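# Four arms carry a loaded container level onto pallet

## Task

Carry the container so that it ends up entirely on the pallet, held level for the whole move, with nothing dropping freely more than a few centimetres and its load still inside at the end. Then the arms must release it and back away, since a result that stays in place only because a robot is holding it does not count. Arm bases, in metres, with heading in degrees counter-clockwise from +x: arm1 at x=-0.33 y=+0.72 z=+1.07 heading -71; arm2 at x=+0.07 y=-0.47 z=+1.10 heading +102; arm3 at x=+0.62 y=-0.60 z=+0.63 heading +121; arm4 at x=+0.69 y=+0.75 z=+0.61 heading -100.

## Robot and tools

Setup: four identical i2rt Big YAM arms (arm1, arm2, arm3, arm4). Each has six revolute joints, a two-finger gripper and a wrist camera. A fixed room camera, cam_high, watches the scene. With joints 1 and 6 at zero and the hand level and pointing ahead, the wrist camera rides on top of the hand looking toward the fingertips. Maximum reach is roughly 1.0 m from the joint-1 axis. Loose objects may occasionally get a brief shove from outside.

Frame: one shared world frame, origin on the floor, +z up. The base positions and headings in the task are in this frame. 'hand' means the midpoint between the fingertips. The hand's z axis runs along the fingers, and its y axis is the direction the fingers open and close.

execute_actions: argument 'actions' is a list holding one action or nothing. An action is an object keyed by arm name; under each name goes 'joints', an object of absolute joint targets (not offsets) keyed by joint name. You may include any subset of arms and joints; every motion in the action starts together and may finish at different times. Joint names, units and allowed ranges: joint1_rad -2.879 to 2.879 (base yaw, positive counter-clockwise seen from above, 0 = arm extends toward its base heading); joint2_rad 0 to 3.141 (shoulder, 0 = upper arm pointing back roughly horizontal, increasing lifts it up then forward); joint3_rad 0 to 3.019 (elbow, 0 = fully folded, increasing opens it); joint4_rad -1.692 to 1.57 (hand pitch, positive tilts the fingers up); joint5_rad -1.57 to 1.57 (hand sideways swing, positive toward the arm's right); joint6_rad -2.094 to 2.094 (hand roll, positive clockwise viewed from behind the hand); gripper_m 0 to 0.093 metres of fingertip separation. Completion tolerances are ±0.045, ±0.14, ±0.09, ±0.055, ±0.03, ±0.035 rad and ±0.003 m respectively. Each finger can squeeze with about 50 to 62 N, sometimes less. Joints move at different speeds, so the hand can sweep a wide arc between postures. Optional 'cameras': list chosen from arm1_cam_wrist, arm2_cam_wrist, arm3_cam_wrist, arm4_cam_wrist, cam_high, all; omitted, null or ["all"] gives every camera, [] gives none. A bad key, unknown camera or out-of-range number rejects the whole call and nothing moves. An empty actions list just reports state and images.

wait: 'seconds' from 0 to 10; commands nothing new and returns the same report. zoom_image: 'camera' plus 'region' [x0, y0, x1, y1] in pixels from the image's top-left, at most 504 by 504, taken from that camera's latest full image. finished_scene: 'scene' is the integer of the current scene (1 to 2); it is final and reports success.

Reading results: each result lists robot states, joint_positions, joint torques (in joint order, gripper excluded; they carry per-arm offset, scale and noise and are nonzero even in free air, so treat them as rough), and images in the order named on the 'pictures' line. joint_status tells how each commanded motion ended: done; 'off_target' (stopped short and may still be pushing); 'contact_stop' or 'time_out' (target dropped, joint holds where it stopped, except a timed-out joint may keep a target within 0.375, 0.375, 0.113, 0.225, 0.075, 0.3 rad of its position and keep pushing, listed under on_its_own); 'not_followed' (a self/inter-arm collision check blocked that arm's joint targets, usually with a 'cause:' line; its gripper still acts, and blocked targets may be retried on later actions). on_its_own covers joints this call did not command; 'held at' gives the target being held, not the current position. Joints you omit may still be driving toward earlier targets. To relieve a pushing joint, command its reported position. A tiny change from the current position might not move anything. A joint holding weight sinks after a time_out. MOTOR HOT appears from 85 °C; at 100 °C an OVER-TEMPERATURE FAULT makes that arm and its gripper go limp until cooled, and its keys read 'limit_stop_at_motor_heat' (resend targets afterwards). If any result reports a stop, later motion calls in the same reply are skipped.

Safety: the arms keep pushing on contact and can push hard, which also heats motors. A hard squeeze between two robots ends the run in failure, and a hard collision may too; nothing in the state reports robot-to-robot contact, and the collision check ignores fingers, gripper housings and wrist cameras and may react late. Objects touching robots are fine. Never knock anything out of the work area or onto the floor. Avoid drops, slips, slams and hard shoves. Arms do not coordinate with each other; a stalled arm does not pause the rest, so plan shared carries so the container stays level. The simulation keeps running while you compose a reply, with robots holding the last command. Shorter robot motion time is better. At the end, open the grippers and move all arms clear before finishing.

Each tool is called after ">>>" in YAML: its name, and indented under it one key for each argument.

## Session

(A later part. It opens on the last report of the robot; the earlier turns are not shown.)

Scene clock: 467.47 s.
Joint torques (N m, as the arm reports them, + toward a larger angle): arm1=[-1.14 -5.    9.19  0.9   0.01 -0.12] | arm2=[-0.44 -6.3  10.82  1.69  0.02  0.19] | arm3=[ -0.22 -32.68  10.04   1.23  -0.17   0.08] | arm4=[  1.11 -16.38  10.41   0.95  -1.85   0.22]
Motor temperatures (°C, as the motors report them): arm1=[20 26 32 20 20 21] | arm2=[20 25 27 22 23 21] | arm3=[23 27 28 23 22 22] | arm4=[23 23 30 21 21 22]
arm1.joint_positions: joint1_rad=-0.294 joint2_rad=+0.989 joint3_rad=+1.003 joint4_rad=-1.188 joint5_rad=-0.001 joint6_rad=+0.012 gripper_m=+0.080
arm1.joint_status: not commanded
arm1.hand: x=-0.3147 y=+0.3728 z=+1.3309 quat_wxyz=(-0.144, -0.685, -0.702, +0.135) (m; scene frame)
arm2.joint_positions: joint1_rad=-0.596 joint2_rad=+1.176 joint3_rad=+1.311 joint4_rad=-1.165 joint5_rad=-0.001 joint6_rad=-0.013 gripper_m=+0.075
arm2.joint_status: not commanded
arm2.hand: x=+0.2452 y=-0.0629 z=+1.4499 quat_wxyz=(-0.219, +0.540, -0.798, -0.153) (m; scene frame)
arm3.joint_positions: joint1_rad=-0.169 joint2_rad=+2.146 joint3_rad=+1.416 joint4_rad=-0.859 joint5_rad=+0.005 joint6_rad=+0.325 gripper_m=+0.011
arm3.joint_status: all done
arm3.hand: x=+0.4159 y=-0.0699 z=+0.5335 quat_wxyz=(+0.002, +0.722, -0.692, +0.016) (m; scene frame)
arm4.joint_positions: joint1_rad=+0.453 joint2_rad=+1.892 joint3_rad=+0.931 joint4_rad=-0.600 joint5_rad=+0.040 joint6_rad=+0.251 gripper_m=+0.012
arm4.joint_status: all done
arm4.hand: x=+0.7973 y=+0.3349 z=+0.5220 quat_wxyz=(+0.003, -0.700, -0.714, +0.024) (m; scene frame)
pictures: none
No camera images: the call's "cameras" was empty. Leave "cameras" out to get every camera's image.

>>> execute_actions:
  actions:
    - {"arm3":{"joints":{"joint1_rad":-0.257,"joint2_rad":2.18,"joint3_rad":1.448,"joint4_rad":-0.645,"joint6_rad":0.245}},"arm4":{"joints":{"joint1_rad":0.602,"joint2_rad":2.093,"joint3_rad":1.072,"joint4_rad":-0.42,"joint6_rad":0.42}}}
  cameras: ["arm2_cam_wrist","arm3_cam_wrist","arm4_cam_wrist"]

Scene clock: 480.13 s.
Joint torques (N m, as the arm reports them, + toward a larger angle): arm1=[-0.97 -4.97  9.18  0.93  0.   -0.13] | arm2=[-0.48 -6.24 10.78  1.69  0.02  0.19] | arm3=[ -0.24 -33.93   7.98   0.91  -0.11  -0.14] | arm4=[  1.08 -19.05   9.7    1.06  -2.05  -0.07]
Motor temperatures (°C, as the motors report them): arm1=[20 25 32 20 19 21] | arm2=[20 25 27 22 23 21] | arm3=[23 26 28 23 21 22] | arm4=[23 23 29 21 22 22]
arm1.joint_positions: joint1_rad=-0.294 joint2_rad=+0.989 joint3_rad=+1.003 joint4_rad=-1.188 joint5_rad=-0.001 joint6_rad=+0.012 gripper_m=+0.080
arm1.joint_status: not commanded
arm1.hand: x=-0.3147 y=+0.3728 z=+1.3309 quat_wxyz=(-0.144, -0.685, -0.702, +0.135) (m; scene frame)
arm2.joint_positions: joint1_rad=-0.596 joint2_rad=+1.176 joint3_rad=+1.311 joint4_rad=-1.165 joint5_rad=-0.001 joint6_rad=-0.013 gripper_m=+0.075
arm2.joint_status: not commanded
arm2.hand: x=+0.2452 y=-0.0629 z=+1.4499 quat_wxyz=(-0.219, +0.540, -0.798, -0.153) (m; scene frame)
arm3.joint_positions: joint1_rad=-0.275 joint2_rad=+2.309 joint3_rad=+1.398 joint4_rad=-0.655 joint5_rad=+0.004 joint6_rad=+0.244 gripper_m=+0.011
arm3.joint_status: all done
arm3.hand: x=+0.4739 y=-0.0552 z=+0.4406 quat_wxyz=(-0.003, +0.714, -0.701, +0.006) (m; scene frame)
arm4.joint_positions: joint1_rad=+0.605 joint2_rad=+2.163 joint3_rad=+1.023 joint4_rad=-0.437 joint5_rad=+0.043 joint6_rad=+0.425 gripper_m=+0.012
arm4.joint_status: all done
arm4.hand: x=+0.8661 y=+0.3360 z=+0.4264 quat_wxyz=(+0.008, -0.707, -0.706, +0.024) (m; scene frame)
pictures: arm2_cam_wrist, arm3_cam_wrist, arm4_cam_wrist
Images, in order (width x height): arm2_cam_wrist 504x504, arm3_cam_wrist 504x504, arm4_cam_wrist 504x504.

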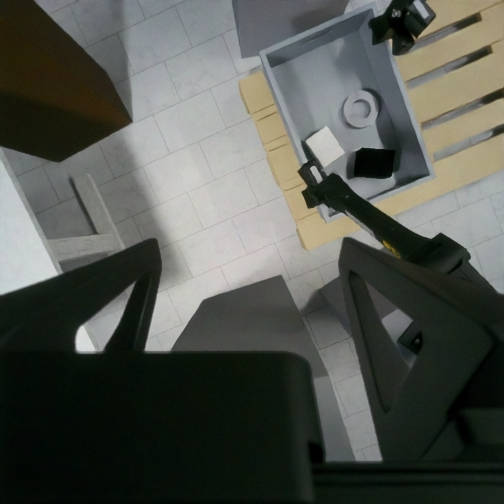

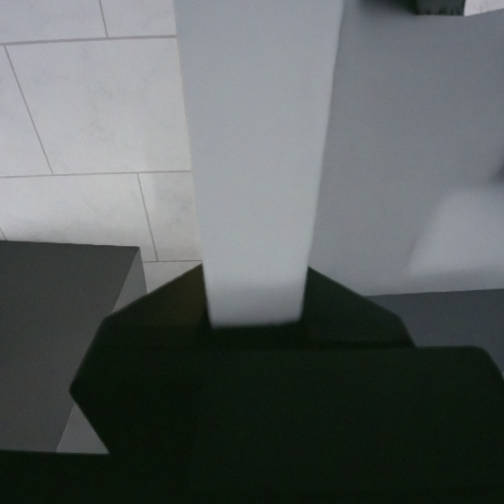

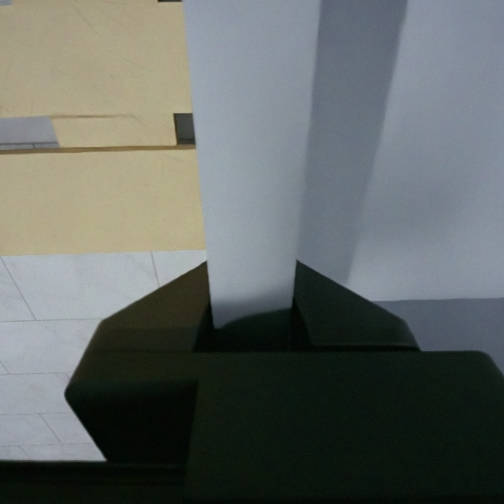

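>>> execute_actions:
  actions:
    - {"arm3":{"joints":{"joint1_rad":-0.302,"joint2_rad":2.352,"joint3_rad":1.483,"joint4_rad":-0.508,"joint6_rad":0.2}},"arm4":{"joints":{"joint1_rad":0.652,"joint2_rad":2.323,"joint3_rad":1.175,"joint4_rad":-0.287,"joint6_rad":0.47}}}
  cameras: ["arm2_cam_wrist","arm3_cam_wrist","arm4_cam_wrist"]

Scene clock: 490.23 s.
Joint torques (N m, as the arm reports them, + toward a larger angle): arm1=[-1.02 -5.09  9.17  0.92  0.   -0.12] | arm2=[-0.5  -6.29 10.8   1.68  0.02  0.19] | arm3=[ -1.11 -32.83   8.42   0.55  -0.19  -0.26] | arm4=[  2.15 -20.3    6.85   1.01  -2.     0.05]
Motor temperatures (°C, as the motors report them): arm1=[20 25 32 20 19 21] | arm2=[20 25 28 22 23 21] | arm3=[23 26 28 23 21 22] | arm4=[23 23 28 21 22 22]
arm1.joint_positions: joint1_rad=-0.294 joint2_rad=+0.989 joint3_rad=+1.003 joint4_rad=-1.188 joint5_rad=-0.001 joint6_rad=+0.012 gripper_m=+0.080
arm1.joint_status: not commanded
arm1.hand: x=-0.3147 y=+0.3728 z=+1.3309 quat_wxyz=(-0.144, -0.685, -0.702, +0.135) (m; scene frame)
arm2.joint_positions: joint1_rad=-0.596 joint2_rad=+1.176 joint3_rad=+1.311 joint4_rad=-1.165 joint5_rad=-0.001 joint6_rad=-0.013 gripper_m=+0.075
arm2.joint_status: not commanded
arm2.hand: x=+0.2452 y=-0.0629 z=+1.4499 quat_wxyz=(-0.219, +0.540, -0.798, -0.153) (m; scene frame)
arm3.joint_positions: joint1_rad=-0.307 joint2_rad=+2.463 joint3_rad=+1.412 joint4_rad=-0.512 joint5_rad=+0.005 joint6_rad=+0.216 gripper_m=+0.011
arm3.joint_status: all done
arm3.hand: x=+0.4952 y=-0.0626 z=+0.3612 quat_wxyz=(-0.004, +0.712, -0.702, +0.005) (m; scene frame)
arm4.joint_positions: joint1_rad=+0.641 joint2_rad=+2.396 joint3_rad=+1.142 joint4_rad=-0.304 joint5_rad=+0.043 joint6_rad=+0.465 gripper_m=+0.012
arm4.joint_status: all done
arm4.hand: x=+0.8896 y=+0.3236 z=+0.3412 quat_wxyz=(-0.001, -0.709, -0.705, +0.027) (m; scene frame)
pictures: arm2_cam_wrist, arm3_cam_wrist, arm4_cam_wrist
Images, in order (width x height): arm2_cam_wrist 504x504, arm3_cam_wrist 504x504, arm4_cam_wrist 504x504.

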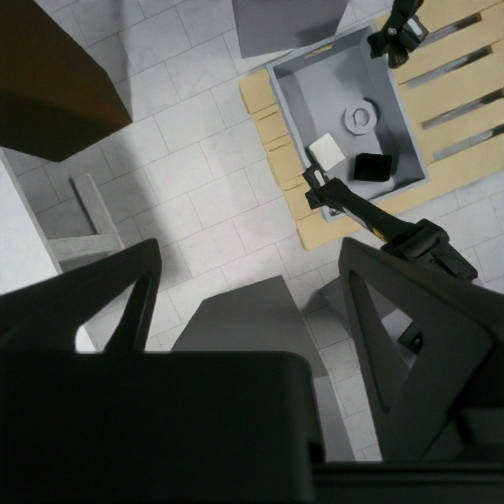

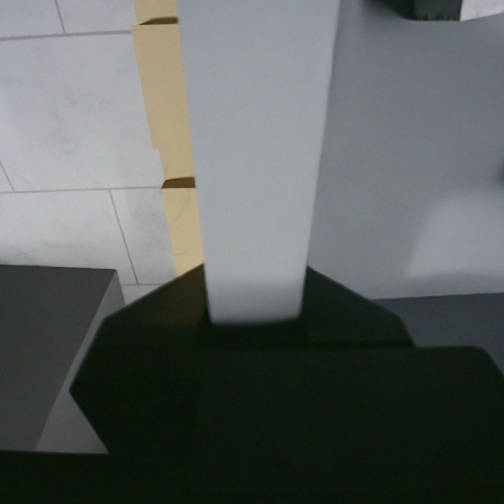

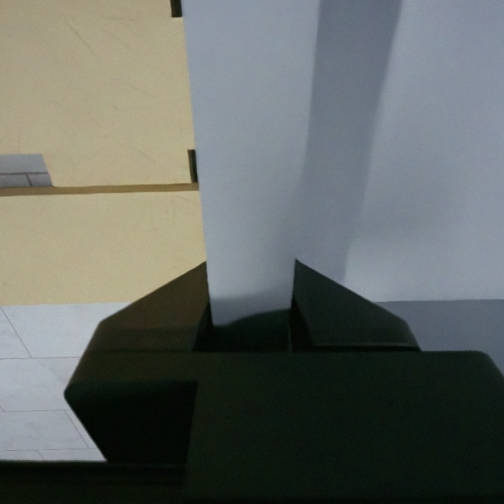

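>>> execute_actions:
  actions:
    - {"arm3":{"joints":{"joint1_rad":-0.31,"joint2_rad":2.527,"joint3_rad":1.585,"joint4_rad":-0.437}},"arm4":{"joints":{"joint1_rad":0.665,"joint2_rad":2.502,"joint3_rad":1.255,"joint4_rad":-0.205,"joint6_rad":0.475}}}
  cameras: ["arm3_cam_wrist","arm4_cam_wrist","cam_high"]

Scene clock: 501.83 s.
Joint torques (N m, as the arm reports them, + toward a larger angle): arm1=[-0.94 -5.04  9.19  0.97  0.   -0.12] | arm2=[-0.47 -6.28 10.8   1.69  0.02  0.19] | arm3=[ -1.3  -33.16   7.22   0.62  -0.05  -0.2 ] | arm4=[  1.98 -20.41   5.84   1.28  -2.12  -0.12]
Motor temperatures (°C, as the motors report them): arm1=[20 25 32 20 19 21] | arm2=[20 25 28 22 23 21] | arm3=[23 27 28 23 21 22] | arm4=[23 24 27 21 23 22]
arm1.joint_positions: joint1_rad=-0.294 joint2_rad=+0.989 joint3_rad=+1.003 joint4_rad=-1.188 joint5_rad=-0.001 joint6_rad=+0.012 gripper_m=+0.080
arm1.joint_status: not commanded
arm1.hand: x=-0.3147 y=+0.3728 z=+1.3309 quat_wxyz=(-0.144, -0.685, -0.702, +0.135) (m; scene frame)
arm2.joint_positions: joint1_rad=-0.596 joint2_rad=+1.176 joint3_rad=+1.311 joint4_rad=-1.165 joint5_rad=-0.001 joint6_rad=-0.013 gripper_m=+0.075
arm2.joint_status: not commanded
arm2.hand: x=+0.2452 y=-0.0629 z=+1.4499 quat_wxyz=(-0.219, +0.540, -0.798, -0.153) (m; scene frame)
arm3.joint_positions: joint1_rad=-0.315 joint2_rad=+2.635 joint3_rad=+1.527 joint4_rad=-0.441 joint5_rad=+0.003 joint6_rad=+0.210 gripper_m=+0.011
arm3.joint_status: all done
arm3.hand: x=+0.4971 y=-0.0519 z=+0.2903 quat_wxyz=(-0.007, +0.711, -0.703, -0.002) (m; scene frame)
arm4.joint_positions: joint1_rad=+0.657 joint2_rad=+2.571 joint3_rad=+1.225 joint4_rad=-0.231 joint5_rad=+0.045 joint6_rad=+0.482 gripper_m=+0.012
arm4.joint_status: all done
arm4.hand: x=+0.8922 y=+0.3328 z=+0.2720 quat_wxyz=(+0.008, -0.709, -0.705, +0.025) (m; scene frame)
pictures: arm3_cam_wrist, arm4_cam_wrist, cam_high
Images, in order (width x height): arm3_cam_wrist 504x504, arm4_cam_wrist 504x504, cam_high 504x504.

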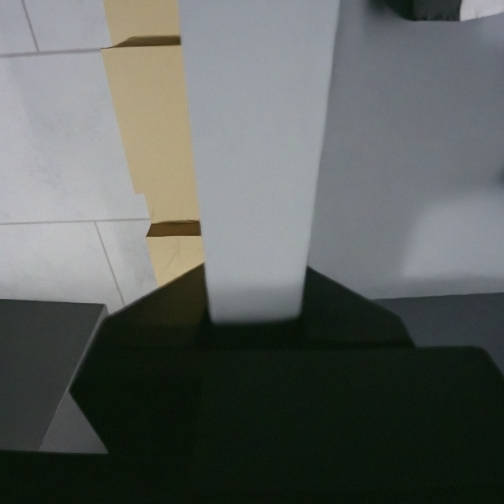

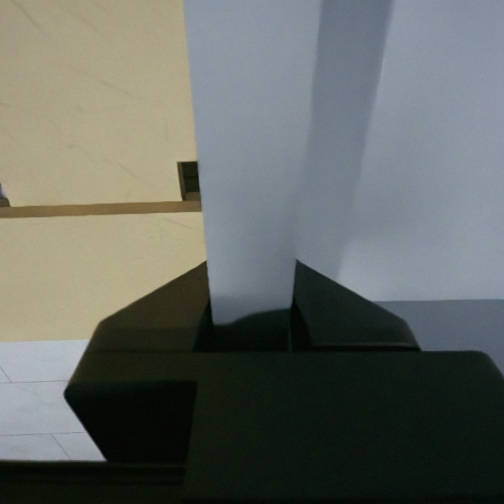

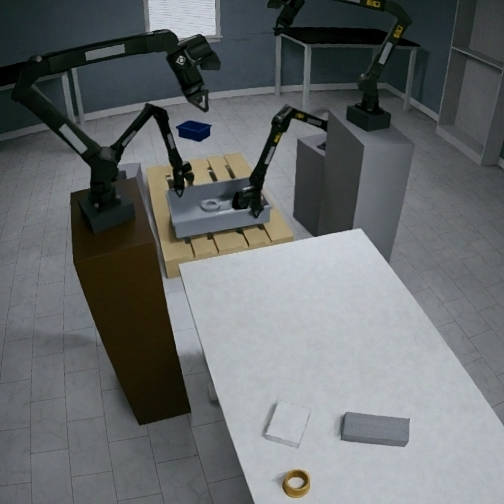

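>>> execute_actions:
  actions:
    - {"arm3":{"joints":{"joint2_rad":2.656,"joint3_rad":1.66,"joint4_rad":-0.405}},"arm4":{"joints":{"joint2_rad":2.632,"joint3_rad":1.34,"joint4_rad":-0.165}}}
  cameras: ["arm3_cam_wrist","cam_high"]

Scene clock: 510.70 s.
Joint torques (N m, as the arm reports them, + toward a larger angle): arm1=[-1.05 -4.99  9.18  0.92  0.   -0.12] | arm2=[-0.52 -6.38 10.8   1.68  0.02  0.19] | arm3=[ -1.82 -32.04   6.62   0.69  -0.31  -0.21] | arm4=[  1.65 -20.32   4.96   1.48  -1.97  -0.12]
Motor temperatures (°C, as the motors report them): arm1=[20 25 32 20 19 21] | arm2=[20 25 28 22 23 21] | arm3=[23 27 27 23 21 22] | arm4=[23 24 27 21 23 22]
arm1.joint_positions: joint1_rad=-0.294 joint2_rad=+0.989 joint3_rad=+1.003 joint4_rad=-1.188 joint5_rad=-0.001 joint6_rad=+0.012 gripper_m=+0.080
arm1.joint_status: not commanded
arm1.hand: x=-0.3147 y=+0.3728 z=+1.3309 quat_wxyz=(-0.144, -0.685, -0.702, +0.135) (m; scene frame)
arm2.joint_positions: joint1_rad=-0.596 joint2_rad=+1.176 joint3_rad=+1.311 joint4_rad=-1.165 joint5_rad=-0.001 joint6_rad=-0.013 gripper_m=+0.075
arm2.joint_status: not commanded
arm2.hand: x=+0.2452 y=-0.0629 z=+1.4499 quat_wxyz=(-0.219, +0.540, -0.798, -0.153) (m; scene frame)
arm3.joint_positions: joint1_rad=-0.315 joint2_rad=+2.752 joint3_rad=+1.607 joint4_rad=-0.410 joint5_rad=+0.008 joint6_rad=+0.212 gripper_m=+0.011
arm3.joint_status: all done
arm3.hand: x=+0.4993 y=-0.0541 z=+0.2412 quat_wxyz=(-0.007, +0.711, -0.704, +0.002) (m; scene frame)
arm4.joint_positions: joint1_rad=+0.659 joint2_rad=+2.693 joint3_rad=+1.315 joint4_rad=-0.191 joint5_rad=+0.043 joint6_rad=+0.487 gripper_m=+0.012
arm4.joint_status: all done
arm4.hand: x=+0.8958 y=+0.3285 z=+0.2249 quat_wxyz=(+0.004, -0.710, -0.704, +0.025) (m; scene frame)
pictures: arm3_cam_wrist, cam_high
Images, in order (width x height): arm3_cam_wrist 504x504, cam_high 504x504.

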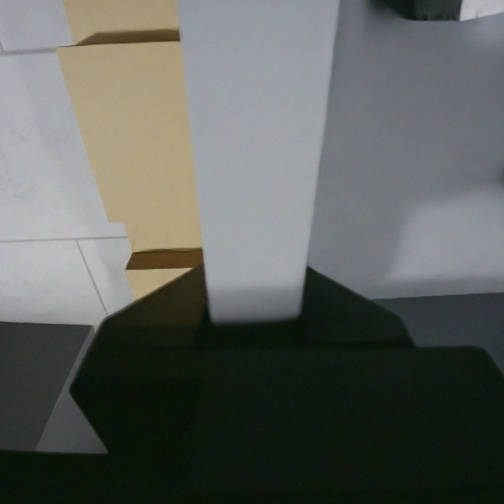

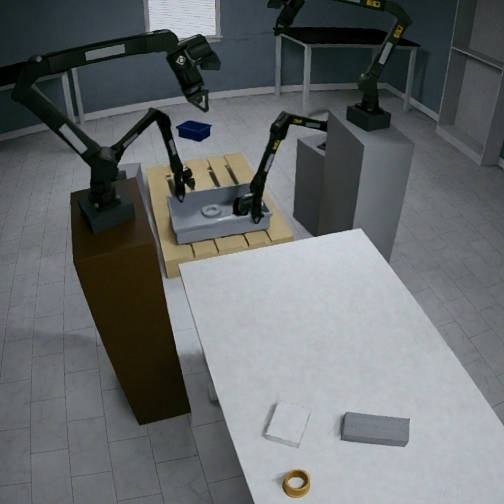

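>>> execute_actions:
  actions:
    - {"arm3":{"joints":{"joint2_rad":2.74,"joint3_rad":1.72,"joint4_rad":-0.385}},"arm4":{"joints":{"joint2_rad":2.722,"joint3_rad":1.397,"joint4_rad":-0.14}}}
  cameras: ["cam_high"]

Scene clock: 514.73 s.
Joint torques (N m, as the arm reports them, + toward a larger angle): arm1=[-1.08 -5.16  9.17  0.9   0.   -0.12] | arm2=[-0.41 -6.28 10.8   1.68  0.02  0.19] | arm3=[ -1.27 -29.62   7.25   1.46  -0.75  -0.33] | arm4=[  1.64 -17.37   6.69   2.11  -1.55  -0.21]
Motor temperatures (°C, as the motors report them): arm1=[20 25 32 20 19 21] | arm2=[20 25 28 22 23 21] | arm3=[23 27 27 23 21 22] | arm4=[23 24 27 21 23 22]
arm1.joint_positions: joint1_rad=-0.294 joint2_rad=+0.989 joint3_rad=+1.003 joint4_rad=-1.188 joint5_rad=-0.001 joint6_rad=+0.012 gripper_m=+0.080
arm1.joint_status: not commanded
arm1.hand: x=-0.3147 y=+0.3728 z=+1.3309 quat_wxyz=(-0.144, -0.685, -0.702, +0.135) (m; scene frame)
arm2.joint_positions: joint1_rad=-0.596 joint2_rad=+1.176 joint3_rad=+1.311 joint4_rad=-1.165 joint5_rad=-0.001 joint6_rad=-0.013 gripper_m=+0.075
arm2.joint_status: not commanded
arm2.hand: x=+0.2452 y=-0.0629 z=+1.4499 quat_wxyz=(-0.219, +0.540, -0.798, -0.153) (m; scene frame)
arm3.joint_positions: joint1_rad=-0.312 joint2_rad=+2.808 joint3_rad=+1.658 joint4_rad=-0.408 joint5_rad=+0.018 joint6_rad=+0.224 gripper_m=+0.011
arm3.joint_status: all done
arm3.hand: x=+0.4994 y=-0.0533 z=+0.2191 quat_wxyz=(-0.011, +0.707, -0.707, +0.007) (m; scene frame)
arm4.joint_positions: joint1_rad=+0.659 joint2_rad=+2.736 joint3_rad=+1.354 joint4_rad=-0.186 joint5_rad=+0.033 joint6_rad=+0.495 gripper_m=+0.012
arm4.joint_status: all done
arm4.hand: x=+0.8989 y=+0.3261 z=+0.2089 quat_wxyz=(+0.001, -0.713, -0.701, +0.021) (m; scene frame)
pictures: cam_high
Images, in order (width x height): cam_high 504x504.

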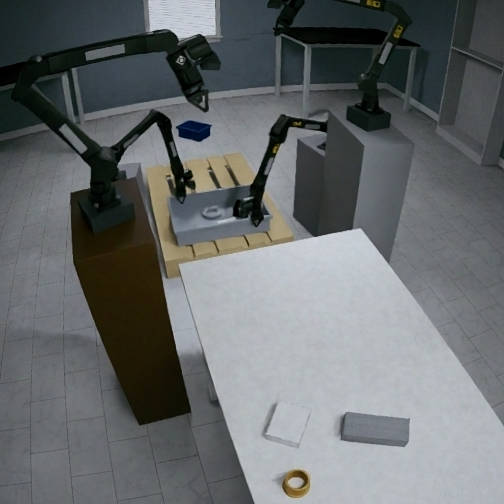

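Touchdown. Unload arm3, then release.

>>> execute_actions:
  actions:
    - {"arm3":{"joints":{"joint2_rad":2.805,"joint3_rad":1.695,"joint4_rad":-0.405}},"arm4":{"joints":{"joint2_rad":2.735,"joint3_rad":1.375,"joint4_rad":-0.18}}}
  cameras: []

>>> execute_actions:
  actions:
    - {"arm3":{"joints":{"gripper_m":0.075}},"arm4":{"joints":{"gripper_m":0.075}}}
  cameras: ["arm3_cam_wrist","arm4_cam_wrist"]

Scene clock: 520.67 s.
Joint torques (N m, as the arm reports them, + toward a larger angle): arm1=[-1.06 -5.08  9.18  0.94  0.   -0.12] | arm2=[-0.42 -6.38 10.8   1.69  0.02  0.19] | arm3=[ -1.49 -24.37   5.42   0.66  -0.76  -0.3 ] | arm4=[  1.64 -16.56   4.43   0.73  -1.55  -0.21]
Motor temperatures (°C, as the motors report them): arm1=[20 25 32 20 19 21] | arm2=[20 25 28 22 23 21] | arm3=[23 26 27 23 22 22] | arm4=[23 24 27 21 23 22]
arm1.joint_positions: joint1_rad=-0.294 joint2_rad=+0.989 joint3_rad=+1.003 joint4_rad=-1.188 joint5_rad=-0.001 joint6_rad=+0.012 gripper_m=+0.080
arm1.joint_status: not commanded
arm1.hand: x=-0.3147 y=+0.3728 z=+1.3309 quat_wxyz=(-0.144, -0.685, -0.702, +0.135) (m; scene frame)
arm2.joint_positions: joint1_rad=-0.596 joint2_rad=+1.176 joint3_rad=+1.311 joint4_rad=-1.165 joint5_rad=-0.001 joint6_rad=-0.013 gripper_m=+0.075
arm2.joint_status: not commanded
arm2.hand: x=+0.2452 y=-0.0629 z=+1.4499 quat_wxyz=(-0.219, +0.540, -0.798, -0.153) (m; scene frame)
arm3.joint_positions: joint1_rad=-0.312 joint2_rad=+2.810 joint3_rad=+1.658 joint4_rad=-0.410 joint5_rad=+0.018 joint6_rad=+0.224 gripper_m=+0.011
arm3.joint_status: all done
arm3.hand: x=+0.4997 y=-0.0546 z=+0.2181 quat_wxyz=(-0.010, +0.707, -0.707, +0.008) (m; scene frame)
arm4.joint_positions: joint1_rad=+0.659 joint2_rad=+2.736 joint3_rad=+1.354 joint4_rad=-0.188 joint5_rad=+0.033 joint6_rad=+0.495 gripper_m=+0.012
arm4.joint_status: all done
arm4.hand: x=+0.8987 y=+0.3265 z=+0.2089 quat_wxyz=(+0.002, -0.713, -0.701, +0.021) (m; scene frame)
pictures: none
No camera images: the call's "cameras" was empty. Leave "cameras" out to get every camera's image.

Scene clock: 521.33 s.
Joint torques (N m, as the arm reports them, + toward a larger angle): arm1=[-1.03 -5.07  9.17  0.93  0.   -0.12] | arm2=[-0.51 -6.3  10.8   1.67  0.02  0.19] | arm3=[ -1.23 -24.29   4.66   0.68  -0.12  -0.22] | arm4=[  2.21 -16.58   3.58   0.76  -0.28  -0.17]
Motor temperatures (°C, as the motors report them): arm1=[20 25 32 20 19 21] | arm2=[20 25 28 22 23 21] | arm3=[23 26 27 23 22 22] | arm4=[23 24 27 21 23 22]
arm1.joint_positions: joint1_rad=-0.294 joint2_rad=+0.989 joint3_rad=+1.003 joint4_rad=-1.188 joint5_rad=-0.001 joint6_rad=+0.012 gripper_m=+0.080
arm1.joint_status: not commanded
arm1.hand: x=-0.3147 y=+0.3728 z=+1.3309 quat_wxyz=(-0.144, -0.685, -0.702, +0.135) (m; scene frame)
arm2.joint_positions: joint1_rad=-0.596 joint2_rad=+1.176 joint3_rad=+1.311 joint4_rad=-1.165 joint5_rad=-0.001 joint6_rad=-0.013 gripper_m=+0.075
arm2.joint_status: not commanded
arm2.hand: x=+0.2452 y=-0.0629 z=+1.4499 quat_wxyz=(-0.219, +0.540, -0.798, -0.153) (m; scene frame)
arm3.joint_positions: joint1_rad=-0.312 joint2_rad=+2.810 joint3_rad=+1.671 joint4_rad=-0.410 joint5_rad=+0.004 joint6_rad=+0.213 gripper_m=+0.075
arm3.joint_status: all done
arm3.hand: x=+0.4955 y=-0.0475 z=+0.2201 quat_wxyz=(-0.007, +0.711, -0.703, -0.001) (m; scene frame)
arm4.joint_positions: joint1_rad=+0.659 joint2_rad=+2.736 joint3_rad=+1.365 joint4_rad=-0.188 joint5_rad=+0.005 joint6_rad=+0.491 gripper_m=+0.075
arm4.joint_status: all done
arm4.hand: x=+0.9060 y=+0.3230 z=+0.2096 quat_wxyz=(-0.007, -0.712, -0.702, +0.009) (m; scene frame)
pictures: arm3_cam_wrist, arm4_cam_wrist
Images, in order (width x height): arm3_cam_wrist 504x504, arm4_cam_wrist 504x504.

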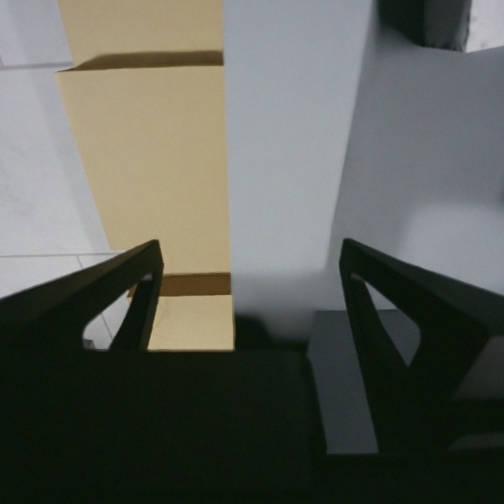

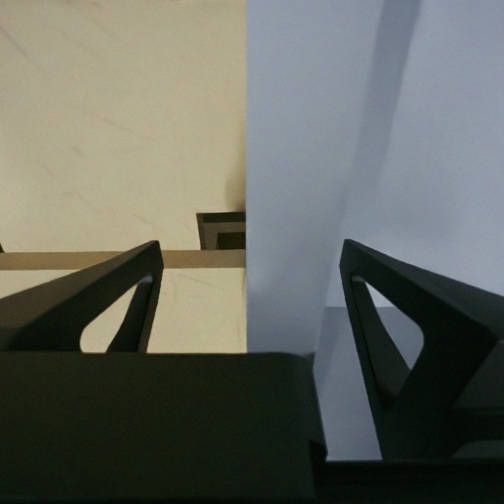

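>>> execute_actions:
  actions:
    - {"arm3":{"joints":{"gripper_m":0.093,"joint1_rad":-0.33,"joint2_rad":2.48,"joint3_rad":1.43,"joint4_rad":-0.525}},"arm4":{"joints":{"gripper_m":0.093,"joint1_rad":0.64,"joint2_rad":2.40,"joint3_rad":1.125,"joint4_rad":-0.305}}}
  cameras: []

>>> execute_actions:
  actions:
    - {"arm3":{"joints":{"joint1_rad":-0.5,"joint2_rad":1.1,"joint3_rad":0.9,"joint4_rad":-0.85,"joint6_rad":0}},"arm4":{"joints":{"joint1_rad":0.2,"joint2_rad":1.1,"joint3_rad":0.9,"joint4_rad":-0.85,"joint6_rad":0}}}

Scene clock: 531.57 s.
Joint torques (N m, as the arm reports them, + toward a larger angle): arm1=[-1.   -5.07  9.2   0.92  0.   -0.12] | arm2=[-0.42 -6.33 10.82  1.7   0.02  0.19] | arm3=[ -2.67 -22.29   3.9    0.25  -0.09  -0.22] | arm4=[  0.22 -13.05   3.61   0.2   -0.27  -0.17]
Motor temperatures (°C, as the motors report them): arm1=[20 25 32 20 19 21] | arm2=[20 25 28 22 23 21] | arm3=[23 26 26 23 21 22] | arm4=[23 24 26 21 22 22]
arm1.joint_positions: joint1_rad=-0.294 joint2_rad=+0.989 joint3_rad=+1.003 joint4_rad=-1.188 joint5_rad=-0.001 joint6_rad=+0.012 gripper_m=+0.080
arm1.joint_status: not commanded
arm1.hand: x=-0.3147 y=+0.3728 z=+1.3309 quat_wxyz=(-0.144, -0.685, -0.702, +0.135) (m; scene frame)
arm2.joint_positions: joint1_rad=-0.596 joint2_rad=+1.176 joint3_rad=+1.311 joint4_rad=-1.165 joint5_rad=-0.001 joint6_rad=-0.013 gripper_m=+0.075
arm2.joint_status: not commanded
arm2.hand: x=+0.2452 y=-0.0629 z=+1.4499 quat_wxyz=(-0.219, +0.540, -0.798, -0.153) (m; scene frame)
arm3.joint_positions: joint1_rad=-0.317 joint2_rad=+2.473 joint3_rad=+1.425 joint4_rad=-0.518 joint5_rad=+0.004 joint6_rad=+0.212 gripper_m=+0.093
arm3.joint_status: all done
arm3.hand: x=+0.5001 y=-0.0596 z=+0.3583 quat_wxyz=(-0.002, +0.710, -0.704, +0.006) (m; scene frame)
arm4.joint_positions: joint1_rad=+0.652 joint2_rad=+2.372 joint3_rad=+1.127 joint4_rad=-0.296 joint5_rad=+0.005 joint6_rad=+0.491 gripper_m=+0.093
arm4.joint_status: all done
arm4.hand: x=+0.9013 y=+0.3274 z=+0.3495 quat_wxyz=(-0.015, -0.714, -0.700, +0.011) (m; scene frame)
pictures: none
No camera images: the call's "cameras" was empty. Leave "cameras" out to get every camera's image.

Scene clock: 533.43 s.
Joint torques (N m, as the arm reports them, + toward a larger angle): arm1=[-1.1  -4.93  9.18  0.93  0.   -0.12] | arm2=[-0.49 -6.24 10.78  1.68  0.02  0.19] | arm3=[ -0.65 -10.15   8.61   0.74  -0.04  -0.22] | arm4=[ 1.76 -6.21 12.55  0.78 -0.22 -0.18]
Motor temperatures (°C, as the motors report them): arm1=[20 25 32 20 19 21] | arm2=[20 25 28 22 23 21] | arm3=[23 26 26 23 21 22] | arm4=[23 24 26 21 22 22]
arm1.joint_positions: joint1_rad=-0.294 joint2_rad=+0.989 joint3_rad=+1.003 joint4_rad=-1.188 joint5_rad=-0.001 joint6_rad=+0.012 gripper_m=+0.080
arm1.joint_status: not commanded
arm1.hand: x=-0.3147 y=+0.3728 z=+1.3309 quat_wxyz=(-0.144, -0.685, -0.702, +0.135) (m; scene frame)
arm2.joint_positions: joint1_rad=-0.596 joint2_rad=+1.176 joint3_rad=+1.311 joint4_rad=-1.165 joint5_rad=-0.001 joint6_rad=-0.013 gripper_m=+0.075
arm2.joint_status: not commanded
arm2.hand: x=+0.2452 y=-0.0629 z=+1.4499 quat_wxyz=(-0.219, +0.540, -0.798, -0.153) (m; scene frame)
arm3.joint_positions: joint1_rad=-0.509 joint2_rad=+1.105 joint3_rad=+0.893 joint4_rad=-0.839 joint5_rad=+0.002 joint6_rad=+0.013 gripper_m=+0.093
arm3.joint_status: all done
arm3.hand: x=+0.6042 y=-0.1865 z=+0.8313 quat_wxyz=(-0.178, +0.690, -0.678, -0.178) (m; scene frame)
arm4.joint_positions: joint1_rad=+0.194 joint2_rad=+1.093 joint3_rad=+0.894 joint4_rad=-0.835 joint5_rad=+0.002 joint6_rad=+0.016 gripper_m=+0.093
arm4.joint_status: all done
arm4.hand: x=+0.6951 y=+0.3429 z=+0.8239 quat_wxyz=(-0.191, -0.682, -0.680, +0.190) (m; scene frame)
pictures: arm1_cam_wrist, arm2_cam_wrist, arm3_cam_wrist, arm4_cam_wrist, cam_high
Images, in order (width x height): arm1_cam_wrist 504x504, arm2_cam_wrist 504x504, arm3_cam_wrist 504x504, arm4_cam_wrist 504x504, cam_high 504x504.

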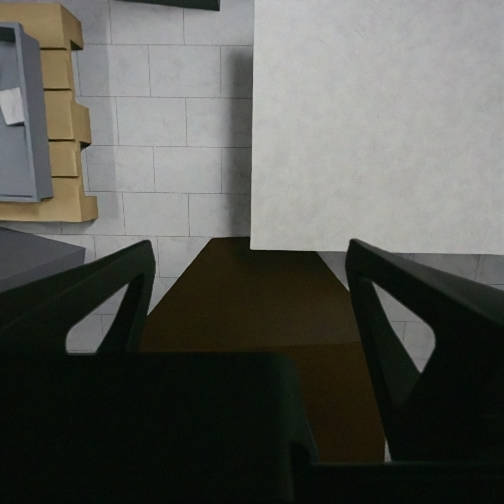

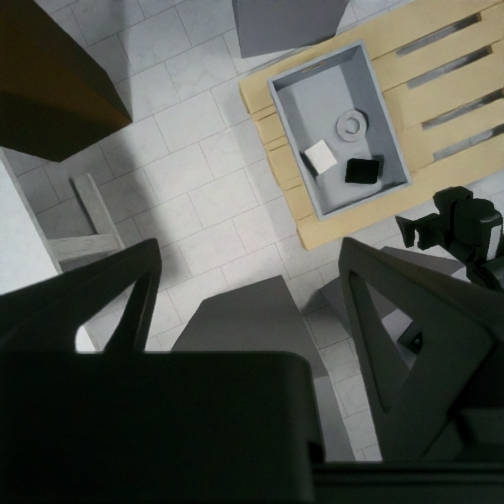

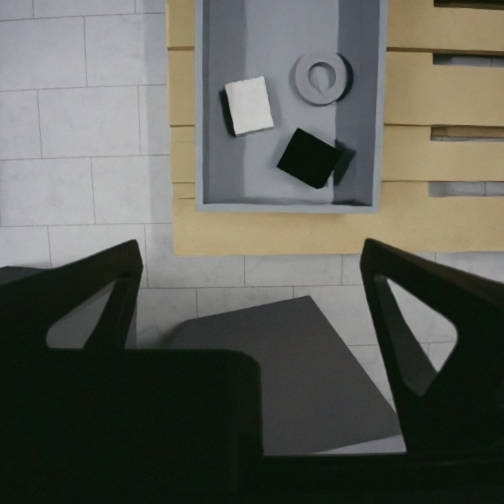

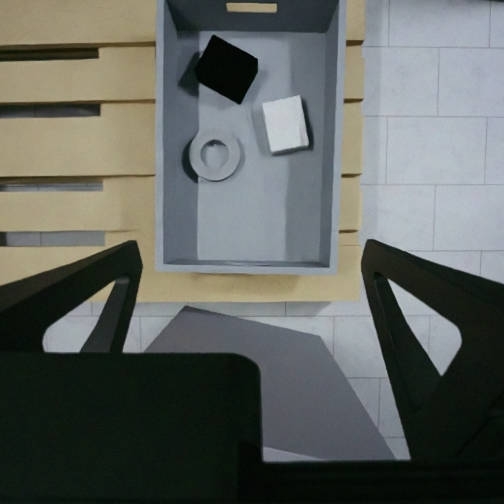

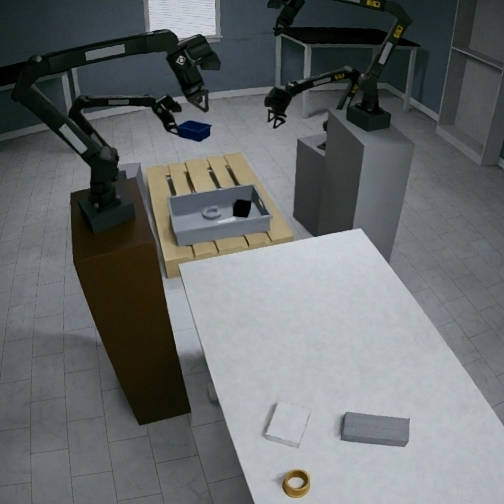

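>>> finished_scene:
  scene: 1

The scene is finished: the task was done.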